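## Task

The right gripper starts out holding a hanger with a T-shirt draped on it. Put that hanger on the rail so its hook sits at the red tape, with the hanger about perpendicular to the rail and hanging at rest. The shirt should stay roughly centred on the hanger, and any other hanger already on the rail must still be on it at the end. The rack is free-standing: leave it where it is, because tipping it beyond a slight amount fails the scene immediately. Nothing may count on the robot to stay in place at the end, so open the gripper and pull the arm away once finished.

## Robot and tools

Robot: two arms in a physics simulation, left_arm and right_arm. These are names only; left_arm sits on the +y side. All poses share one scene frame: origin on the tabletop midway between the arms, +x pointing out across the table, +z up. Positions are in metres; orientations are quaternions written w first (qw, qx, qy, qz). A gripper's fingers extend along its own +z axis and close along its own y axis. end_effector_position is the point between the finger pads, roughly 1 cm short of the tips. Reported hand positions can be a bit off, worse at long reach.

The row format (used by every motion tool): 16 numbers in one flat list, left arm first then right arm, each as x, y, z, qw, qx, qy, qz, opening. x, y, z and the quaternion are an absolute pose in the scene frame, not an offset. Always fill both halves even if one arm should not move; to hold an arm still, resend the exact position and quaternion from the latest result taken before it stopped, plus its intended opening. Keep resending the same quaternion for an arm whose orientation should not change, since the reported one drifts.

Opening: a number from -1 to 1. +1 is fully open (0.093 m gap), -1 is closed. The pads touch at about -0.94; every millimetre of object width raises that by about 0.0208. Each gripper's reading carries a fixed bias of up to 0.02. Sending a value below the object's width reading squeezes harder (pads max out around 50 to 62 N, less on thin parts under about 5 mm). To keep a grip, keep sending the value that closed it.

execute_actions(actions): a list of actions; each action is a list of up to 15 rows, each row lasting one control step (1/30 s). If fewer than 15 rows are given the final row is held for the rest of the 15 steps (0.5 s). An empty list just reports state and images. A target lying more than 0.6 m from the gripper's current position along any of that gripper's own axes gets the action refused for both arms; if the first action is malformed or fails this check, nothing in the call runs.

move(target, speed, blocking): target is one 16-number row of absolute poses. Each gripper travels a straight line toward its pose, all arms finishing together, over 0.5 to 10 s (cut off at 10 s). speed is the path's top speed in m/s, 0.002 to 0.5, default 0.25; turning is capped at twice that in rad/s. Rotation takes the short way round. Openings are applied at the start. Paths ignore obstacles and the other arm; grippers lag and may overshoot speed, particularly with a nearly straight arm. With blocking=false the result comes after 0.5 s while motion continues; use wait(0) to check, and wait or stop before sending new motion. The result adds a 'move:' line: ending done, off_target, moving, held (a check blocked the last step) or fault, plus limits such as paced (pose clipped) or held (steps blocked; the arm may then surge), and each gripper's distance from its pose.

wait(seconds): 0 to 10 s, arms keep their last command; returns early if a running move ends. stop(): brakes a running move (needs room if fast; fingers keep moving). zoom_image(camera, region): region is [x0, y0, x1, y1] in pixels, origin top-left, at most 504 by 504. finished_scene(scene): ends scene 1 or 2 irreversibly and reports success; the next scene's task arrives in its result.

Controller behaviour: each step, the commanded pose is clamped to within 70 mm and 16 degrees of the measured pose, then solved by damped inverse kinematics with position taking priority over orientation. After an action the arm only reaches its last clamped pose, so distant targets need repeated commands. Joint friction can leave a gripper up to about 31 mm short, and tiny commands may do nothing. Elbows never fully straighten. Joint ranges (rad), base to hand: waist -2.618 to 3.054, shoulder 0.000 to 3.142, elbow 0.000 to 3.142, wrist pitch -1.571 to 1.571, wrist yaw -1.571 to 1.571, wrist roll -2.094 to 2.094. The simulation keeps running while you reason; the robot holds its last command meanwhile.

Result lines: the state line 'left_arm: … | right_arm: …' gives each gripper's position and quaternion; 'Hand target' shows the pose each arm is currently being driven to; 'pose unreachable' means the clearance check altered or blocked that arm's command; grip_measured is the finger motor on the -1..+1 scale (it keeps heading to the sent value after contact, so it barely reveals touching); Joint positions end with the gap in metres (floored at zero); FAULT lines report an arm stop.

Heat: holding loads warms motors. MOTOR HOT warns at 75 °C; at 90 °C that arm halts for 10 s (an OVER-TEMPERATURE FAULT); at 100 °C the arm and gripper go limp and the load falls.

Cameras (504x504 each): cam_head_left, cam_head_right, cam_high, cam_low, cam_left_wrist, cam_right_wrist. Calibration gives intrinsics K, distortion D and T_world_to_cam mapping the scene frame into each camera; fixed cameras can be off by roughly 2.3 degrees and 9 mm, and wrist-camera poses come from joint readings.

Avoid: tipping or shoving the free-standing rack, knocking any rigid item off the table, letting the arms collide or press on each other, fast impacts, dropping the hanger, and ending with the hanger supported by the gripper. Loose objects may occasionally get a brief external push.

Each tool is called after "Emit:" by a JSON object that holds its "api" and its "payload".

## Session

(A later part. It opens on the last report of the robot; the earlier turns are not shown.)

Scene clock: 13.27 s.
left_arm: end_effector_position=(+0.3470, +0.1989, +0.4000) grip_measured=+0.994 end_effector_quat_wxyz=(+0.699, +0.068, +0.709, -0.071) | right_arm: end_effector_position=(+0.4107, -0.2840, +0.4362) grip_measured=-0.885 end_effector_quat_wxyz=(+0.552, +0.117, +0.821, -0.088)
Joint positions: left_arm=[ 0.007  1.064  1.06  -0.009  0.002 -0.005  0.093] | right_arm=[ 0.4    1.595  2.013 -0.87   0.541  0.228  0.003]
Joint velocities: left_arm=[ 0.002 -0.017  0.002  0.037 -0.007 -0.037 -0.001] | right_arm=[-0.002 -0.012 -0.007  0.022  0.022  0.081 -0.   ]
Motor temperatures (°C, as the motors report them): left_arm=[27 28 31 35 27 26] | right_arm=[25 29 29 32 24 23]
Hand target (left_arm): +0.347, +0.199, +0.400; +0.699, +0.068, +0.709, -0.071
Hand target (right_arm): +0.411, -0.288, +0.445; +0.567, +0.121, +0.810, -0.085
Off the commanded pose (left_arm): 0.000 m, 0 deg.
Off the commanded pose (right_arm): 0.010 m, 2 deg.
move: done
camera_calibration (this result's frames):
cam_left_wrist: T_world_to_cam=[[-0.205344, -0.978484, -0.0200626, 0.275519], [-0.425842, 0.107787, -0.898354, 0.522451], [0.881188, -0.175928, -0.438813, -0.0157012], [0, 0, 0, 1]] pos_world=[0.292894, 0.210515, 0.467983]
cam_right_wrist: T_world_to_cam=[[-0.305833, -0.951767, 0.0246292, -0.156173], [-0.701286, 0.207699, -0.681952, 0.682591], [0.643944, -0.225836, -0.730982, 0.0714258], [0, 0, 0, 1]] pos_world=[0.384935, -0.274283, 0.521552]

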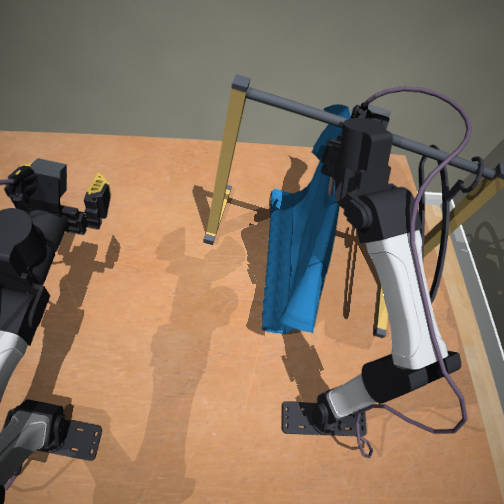

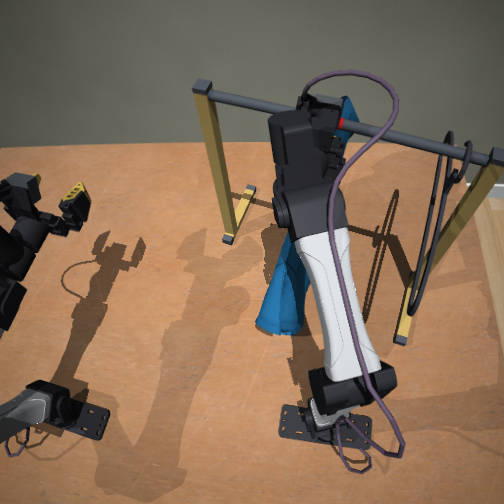

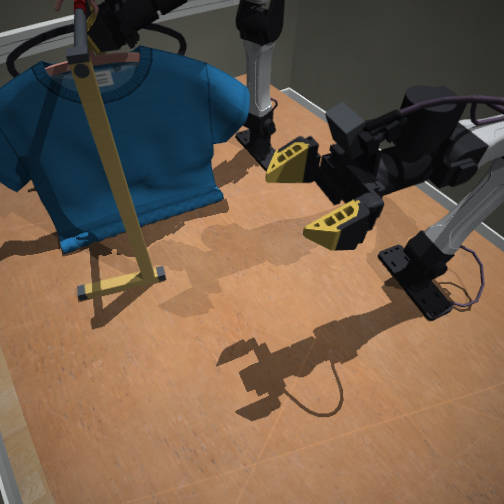

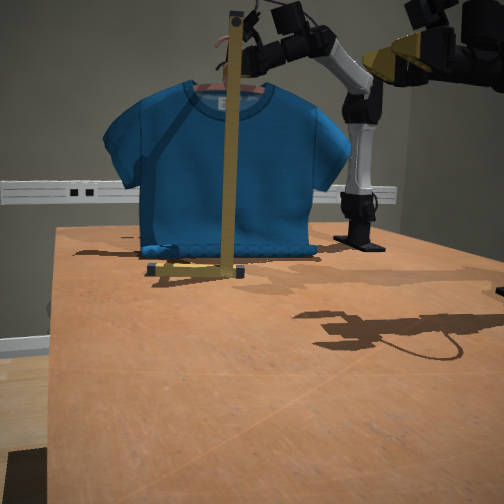

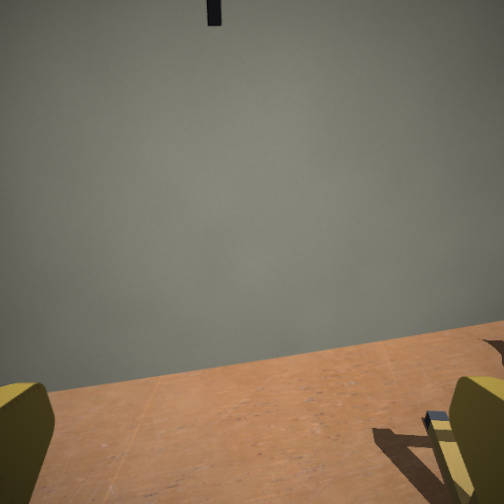

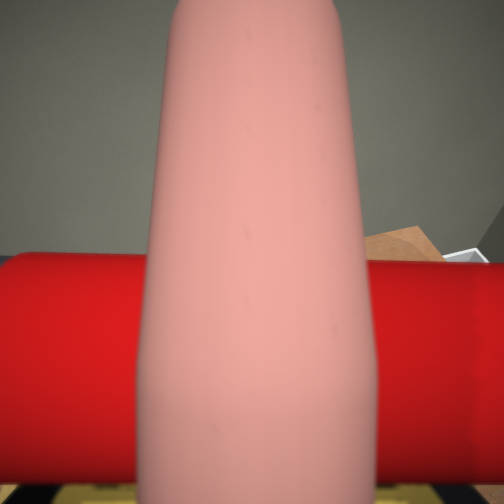

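Emit:
{"api": "move", "payload": {"target": [0.347,0.199,0.400,0.699,0.068,0.709,-0.071,1,0.404,-0.286,0.432,0.5673,0.1211,0.8102,-0.0848,-0.9], "speed": 0.02}}

Emit:
{"api": "zoom_image", "payload": {"camera": "cam_low", "region": [190, 0, 310, 120]}}

Scene clock: 14.73 s.
left_arm: end_effector_position=(+0.3470, +0.1989, +0.4000) grip_measured=+0.994 end_effector_quat_wxyz=(+0.699, +0.068, +0.709, -0.071) | right_arm: end_effector_position=(+0.4057, -0.2855, +0.4226) grip_measured=-0.885 end_effector_quat_wxyz=(+0.551, +0.116, +0.822, -0.089)
Joint positions: left_arm=[ 0.007  1.064  1.06  -0.009  0.002 -0.005  0.093] | right_arm=[ 0.4    1.542  1.897 -0.811  0.541  0.228  0.003]
Joint velocities: left_arm=[-0.002 -0.002  0.002 -0.051 -0.007 -0.022 -0.001] | right_arm=[-0.007 -0.007 -0.012  0.037  0.022 -0.081  0.   ]
Motor temperatures (°C, as the motors report them): left_arm=[27 28 32 35 27 26] | right_arm=[25 29 30 32 24 23]
Hand target (left_arm): +0.347, +0.199, +0.400; +0.699, +0.068, +0.709, -0.071
Hand target (right_arm): +0.404, -0.286, +0.432; +0.567, +0.121, +0.810, -0.085
Off the commanded pose (left_arm): 0.000 m, 0 deg.
Off the commanded pose (right_arm): 0.010 m, 2 deg.
move: done
camera_calibration (this result's frames):
cam_left_wrist: T_world_to_cam=[[-0.205344, -0.978484, -0.0200626, 0.275519], [-0.425842, 0.107787, -0.898354, 0.522451], [0.881188, -0.175928, -0.438813, -0.0157012], [0, 0, 0, 1]] pos_world=[0.292894, 0.210515, 0.467983]
cam_right_wrist: T_world_to_cam=[[-0.305589, -0.951771, 0.02735, -0.160048], [-0.704125, 0.206554, -0.67937, 0.669805], [0.640955, -0.226866, -0.733286, 0.0662493], [0, 0, 0, 1]] pos_world=[0.380255, -0.275651, 0.508002]

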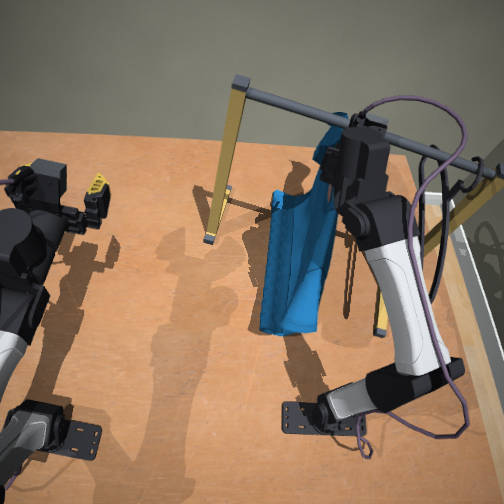

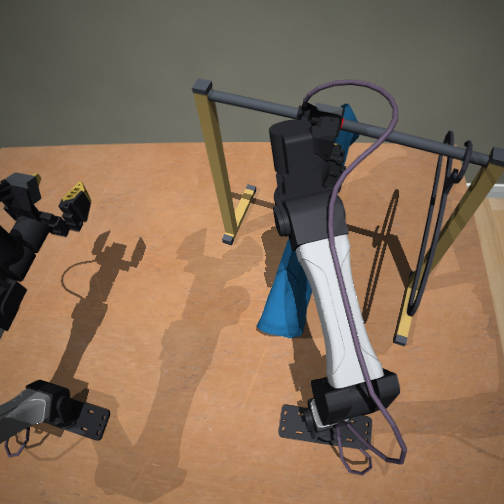

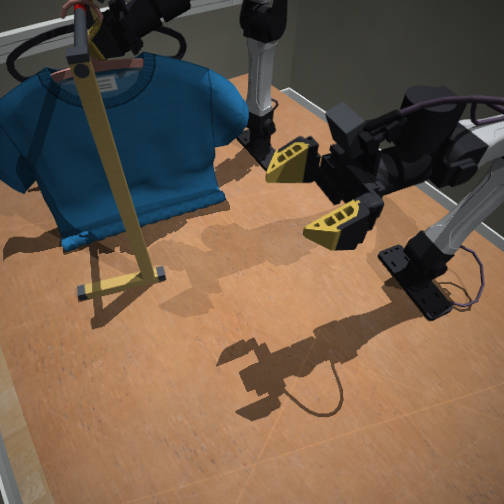

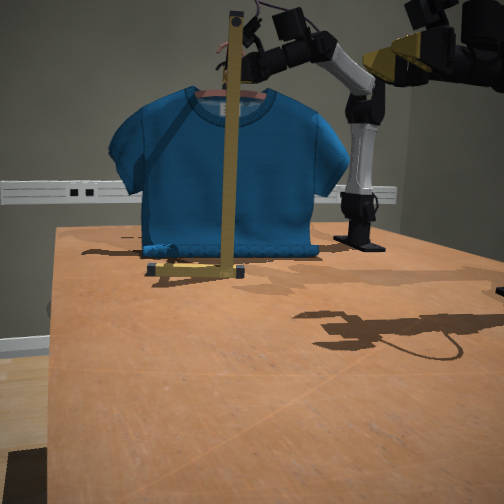

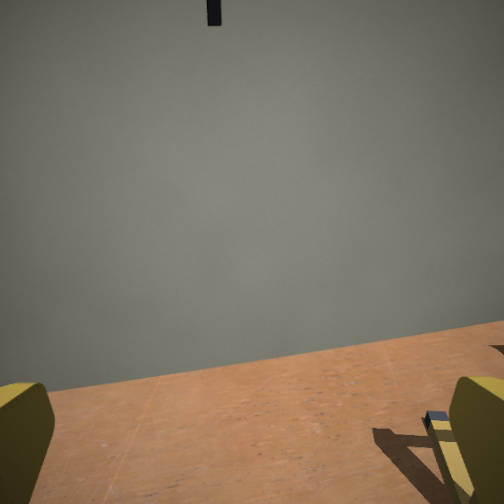

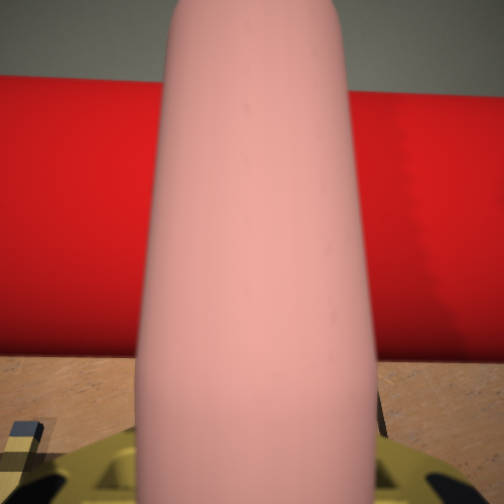

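Region (190, 0, 310, 120) of cam_low's 504x504 image, scaled by 4.200, with more detail than that image has.

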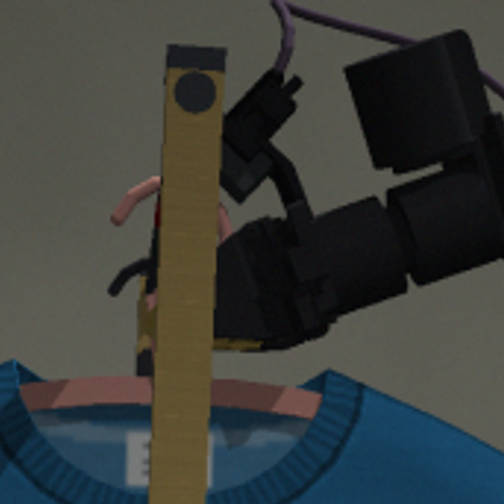

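Emit:
{"api": "execute_actions", "payload": {"actions": [[[0.347,0.199,0.400,0.699,0.068,0.709,-0.071,1,0.404,-0.286,0.431,0.5673,0.1211,0.8102,-0.0848,-0.85],[0.347,0.199,0.400,0.699,0.068,0.709,-0.071,1,0.404,-0.286,0.430,0.5673,0.1211,0.8102,-0.0848,-0.81],[0.347,0.199,0.400,0.699,0.068,0.709,-0.071,1,0.404,-0.286,0.429,0.5673,0.1211,0.8102,-0.0848,-0.78],[0.347,0.199,0.400,0.699,0.068,0.709,-0.071,1,0.404,-0.286,0.428,0.5673,0.1211,0.8102,-0.0848,-0.75],[0.347,0.199,0.400,0.699,0.068,0.709,-0.071,1,0.404,-0.286,0.428,0.5673,0.1211,0.8102,-0.0848,-0.73],[0.347,0.199,0.400,0.699,0.068,0.709,-0.071,1,0.404,-0.286,0.428,0.5673,0.1211,0.8102,-0.0848,-0.71],[0.347,0.199,0.400,0.699,0.068,0.709,-0.071,1,0.404,-0.286,0.428,0.5673,0.1211,0.8102,-0.0848,-0.69],[0.347,0.199,0.400,0.699,0.068,0.709,-0.071,1,0.404,-0.286,0.428,0.5673,0.1211,0.8102,-0.0848,-0.67],[0.347,0.199,0.400,0.699,0.068,0.709,-0.071,1,0.404,-0.286,0.428,0.5673,0.1211,0.8102,-0.0848,-0.64],[0.347,0.199,0.400,0.699,0.068,0.709,-0.071,1,0.404,-0.286,0.428,0.5673,0.1211,0.8102,-0.0848,-0.58],[0.347,0.199,0.400,0.699,0.068,0.709,-0.071,1,0.404,-0.286,0.428,0.5673,0.1211,0.8102,-0.0848,-0.5],[0.347,0.199,0.400,0.699,0.068,0.709,-0.071,1,0.404,-0.286,0.428,0.5673,0.1211,0.8102,-0.0848,-0.4],[0.347,0.199,0.400,0.699,0.068,0.709,-0.071,1,0.404,-0.286,0.428,0.5673,0.1211,0.8102,-0.0848,-0.25],[0.347,0.199,0.400,0.699,0.068,0.709,-0.071,1,0.404,-0.286,0.428,0.5673,0.1211,0.8102,-0.0848,-0.1],[0.347,0.199,0.400,0.699,0.068,0.709,-0.071,1,0.404,-0.286,0.428,0.5673,0.1211,0.8102,-0.0848,0.05]]]}}

Scene clock: 15.87 s.
left_arm: end_effector_position=(+0.3470, +0.1989, +0.4000) grip_measured=+0.994 end_effector_quat_wxyz=(+0.699, +0.068, +0.709, -0.071) | right_arm: end_effector_position=(+0.4056, -0.2855, +0.4308) grip_measured=-0.033 end_effector_quat_wxyz=(+0.567, +0.122, +0.810, -0.081)
Joint positions: left_arm=[ 0.007  1.064  1.06  -0.009  0.002 -0.005  0.093] | right_arm=[ 0.4    1.524  1.877 -0.764  0.541  0.228  0.044]
Joint velocities: left_arm=[-0.002 -0.002  0.007 -0.022  0.037 -0.081 -0.   ] | right_arm=[-0.002  0.002 -0.017 -0.037 -0.007 -0.022  0.165]
Motor temperatures (°C, as the motors report them): left_arm=[27 28 32 36 27 26] | right_arm=[25 30 30 32 24 23]
Hand target (left_arm): +0.347, +0.199, +0.400; +0.699, +0.068, +0.709, -0.071
Hand target (right_arm): +0.404, -0.286, +0.428; +0.567, +0.121, +0.810, -0.085
Off the commanded pose (left_arm): 0.000 m, 0 deg.
Off the commanded pose (right_arm): 0.003 m, 0 deg.
camera_calibration (this result's frames):
cam_left_wrist: T_world_to_cam=[[-0.205344, -0.978484, -0.0200626, 0.275519], [-0.425842, 0.107787, -0.898354, 0.522451], [0.881188, -0.175928, -0.438813, -0.0157012], [0, 0, 0, 1]] pos_world=[0.292894, 0.210515, 0.467983]
cam_right_wrist: T_world_to_cam=[[-0.306221, -0.951958, 0.00193926, -0.149135], [-0.674223, 0.215442, -0.706405, 0.677409], [0.672051, -0.217624, -0.707805, 0.0513125], [0, 0, 0, 1]] pos_world=[0.376572, -0.276745, 0.515134]

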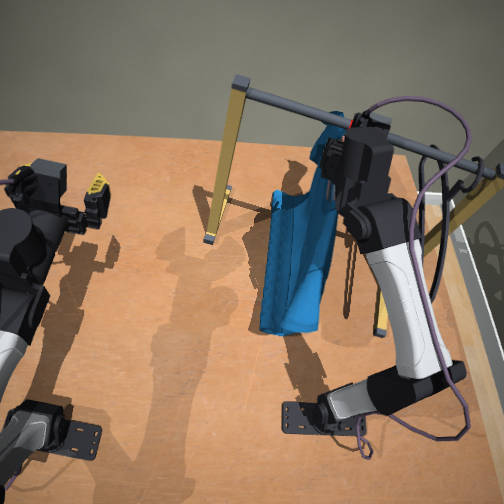

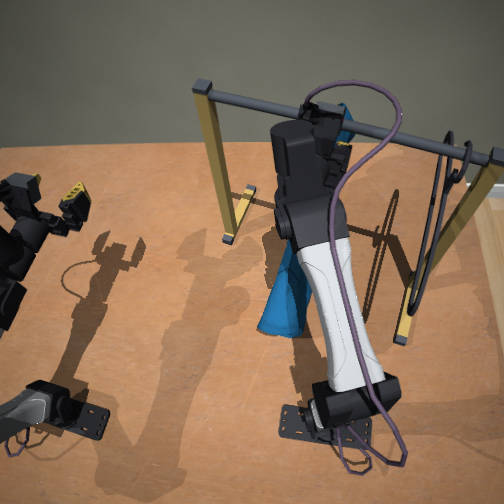

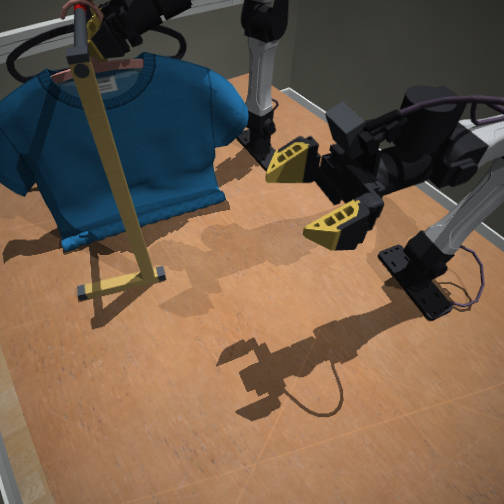

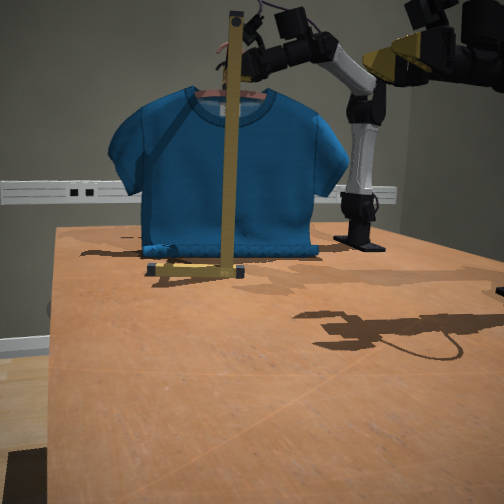

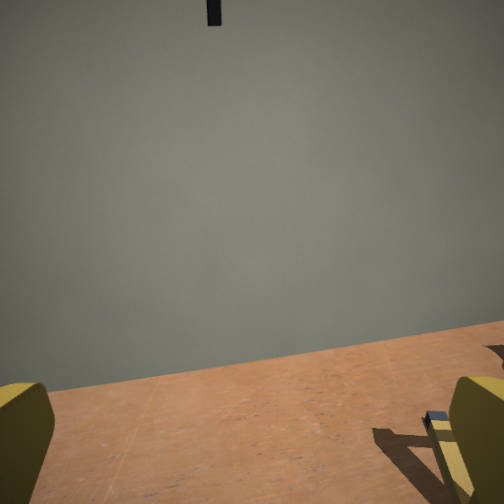

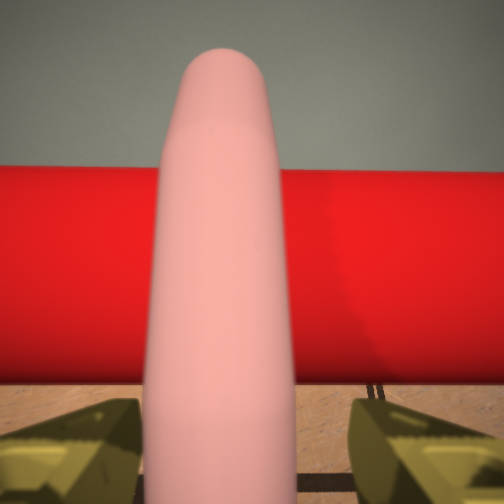

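Emit:
{"api": "move", "payload": {"target": [0.347,0.199,0.400,0.699,0.068,0.709,-0.071,1,0.225,-0.232,0.49,0.6422,0.0334,0.7653,-0.0280,0.3], "speed": 0.18}}

Scene clock: 17.93 s.
left_arm: end_effector_position=(+0.3470, +0.1989, +0.4000) grip_measured=+0.994 end_effector_quat_wxyz=(+0.699, +0.068, +0.709, -0.071) | right_arm: end_effector_position=(+0.2268, -0.2313, +0.4900) grip_measured=+0.297 end_effector_quat_wxyz=(+0.643, +0.033, +0.765, -0.026)
Joint positions: left_arm=[ 0.007  1.064  1.06  -0.009  0.002 -0.005  0.093] | right_arm=[ 1.023  1.094  1.727 -0.943  0.974  0.261  0.059]
Joint velocities: left_arm=[-0.002  0.007  0.002 -0.095  0.007  0.051 -0.   ] | right_arm=[-0.002 -0.002 -0.007 -0.081  0.037  0.022  0.001]
Motor temperatures (°C, as the motors report them): left_arm=[27 29 32 36 27 26] | right_arm=[25 30 30 32 24 23]
Hand target (left_arm): +0.347, +0.199, +0.400; +0.699, +0.068, +0.709, -0.071
Hand target (right_arm): +0.224, -0.233, +0.490; +0.641, +0.033, +0.766, -0.028
Off the commanded pose (left_arm): 0.000 m, 0 deg.
Off the commanded pose (right_arm): 0.002 m, 0 deg.
move: done
camera_calibration (this result's frames):
cam_left_wrist: T_world_to_cam=[[-0.205344, -0.978484, -0.0200626, 0.275519], [-0.425842, 0.107787, -0.898354, 0.522451], [0.881188, -0.175928, -0.438813, -0.0157012], [0, 0, 0, 1]] pos_world=[0.292894, 0.210515, 0.467983]
cam_right_wrist: T_world_to_cam=[[-0.103182, -0.994658, 0.00298239, -0.208869], [-0.569095, 0.0565763, -0.820323, 0.582204], [0.815772, -0.0863403, -0.571892, 0.156336], [0, 0, 0, 1]] pos_world=[0.182243, -0.227194, 0.567626]

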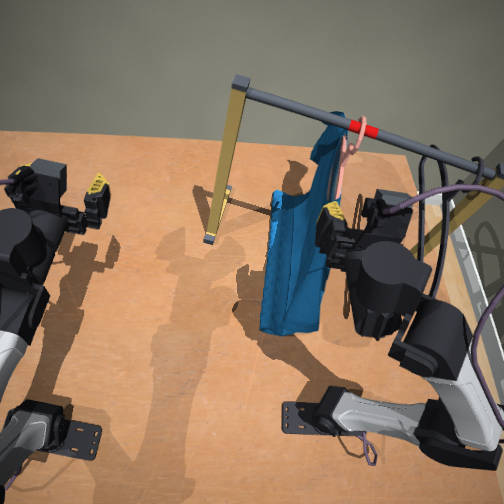

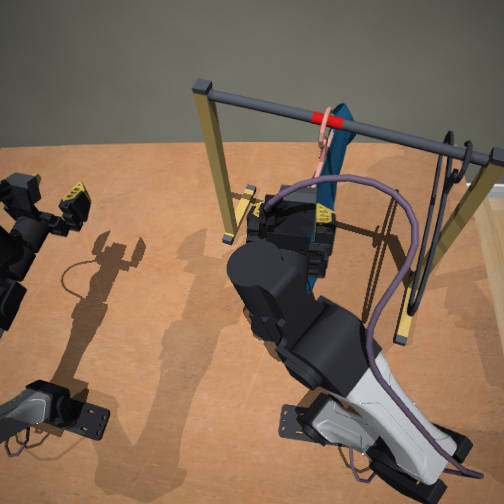

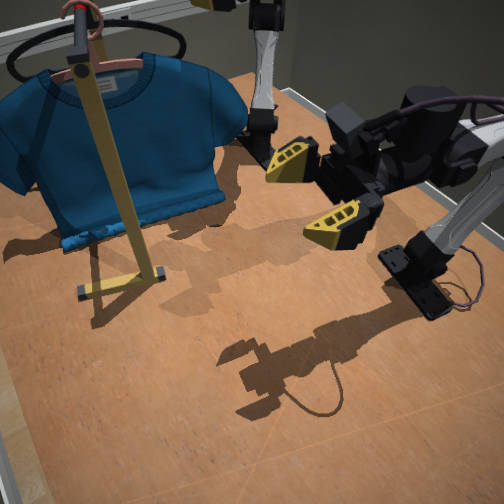

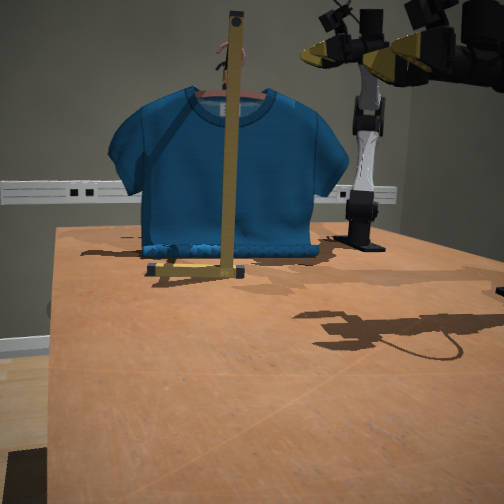

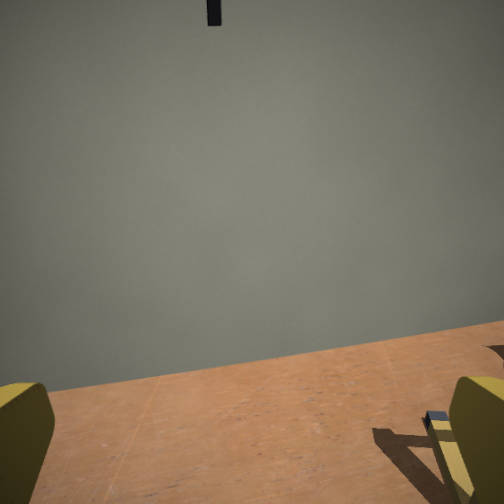

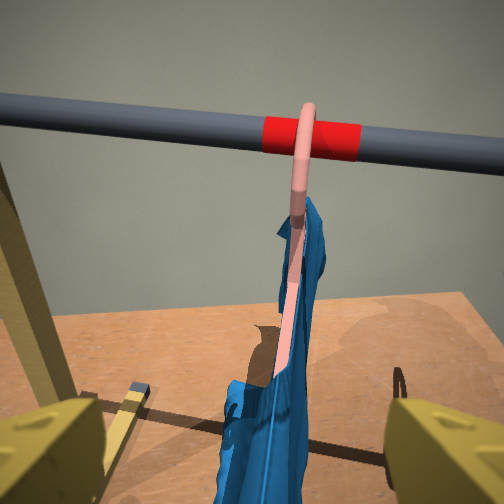

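Emit:
{"api": "move", "payload": {"target": [0.347,0.199,0.400,0.699,0.068,0.709,-0.071,1,0.19,-0.15,0.515,0.6964,-0.1228,0.6964,0.1228,0.3], "speed": 0.3}}

Scene clock: 19.57 s.
left_arm: end_effector_position=(+0.3470, +0.1989, +0.4000) grip_measured=+0.994 end_effector_quat_wxyz=(+0.699, +0.068, +0.709, -0.071) | right_arm: end_effector_position=(+0.1909, -0.1518, +0.5185) grip_measured=+0.297 end_effector_quat_wxyz=(+0.696, -0.115, +0.698, +0.118)
Joint positions: left_arm=[ 0.007  1.064  1.06  -0.009  0.002 -0.005  0.093] | right_arm=[ 1.267  1.002  1.575 -0.576  0.824  0.008  0.059]
Joint velocities: left_arm=[-0.007  0.012 -0.002  0.037  0.022  0.007  0.   ] | right_arm=[ 0.007  0.007  0.012  0.007 -0.051 -0.022  0.   ]
Motor temperatures (°C, as the motors report them): left_arm=[27 29 32 36 27 26] | right_arm=[25 30 30 33 24 23]
Hand target (left_arm): +0.347, +0.199, +0.400; +0.699, +0.068, +0.709, -0.071
Hand target (right_arm): +0.188, -0.150, +0.516; +0.697, -0.124, +0.696, +0.122
Off the commanded pose (left_arm): 0.000 m, 0 deg.
Off the commanded pose (right_arm): 0.004 m, 1 deg.
move: done
camera_calibration (this result's frames):
cam_left_wrist: T_world_to_cam=[[-0.205344, -0.978484, -0.0200626, 0.275519], [-0.425842, 0.107787, -0.898354, 0.522451], [0.881188, -0.175928, -0.438813, -0.0157012], [0, 0, 0, 1]] pos_world=[0.292894, 0.210515, 0.467983]
cam_right_wrist: T_world_to_cam=[[0.307129, -0.951662, -0.00350683, -0.201957], [-0.405271, -0.127457, -0.905268, 0.565496], [0.861062, 0.279455, -0.424827, 0.179503], [0, 0, 0, 1]] pos_world=[0.136643, -0.170281, 0.587474]

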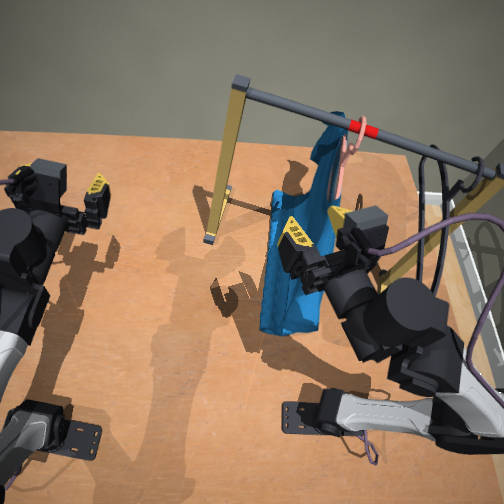

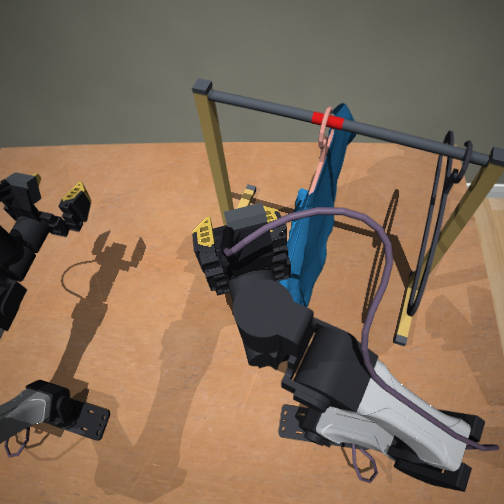

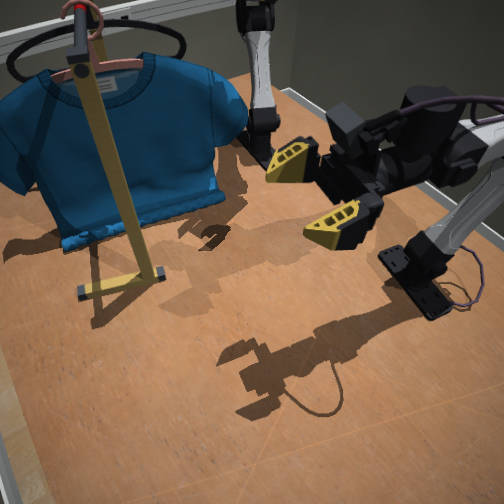

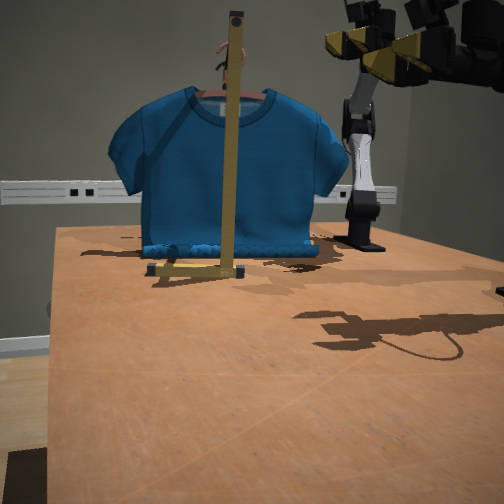

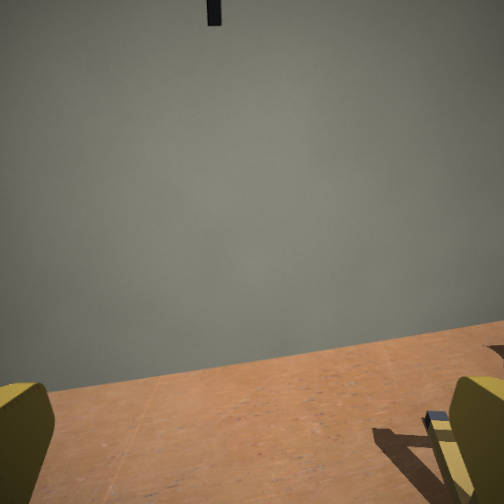

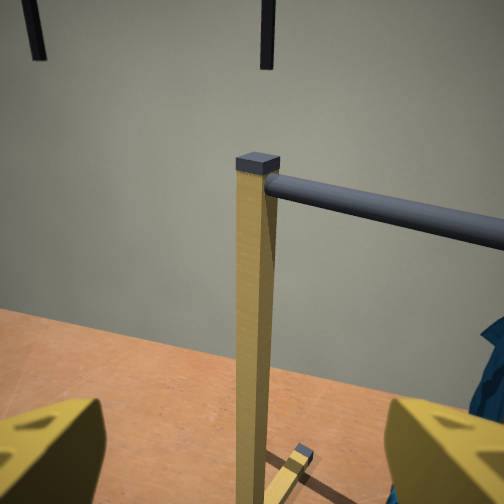

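Emit:
{"api": "finished_scene", "payload": {"scene": 2}}

The scene is finished: the task was done.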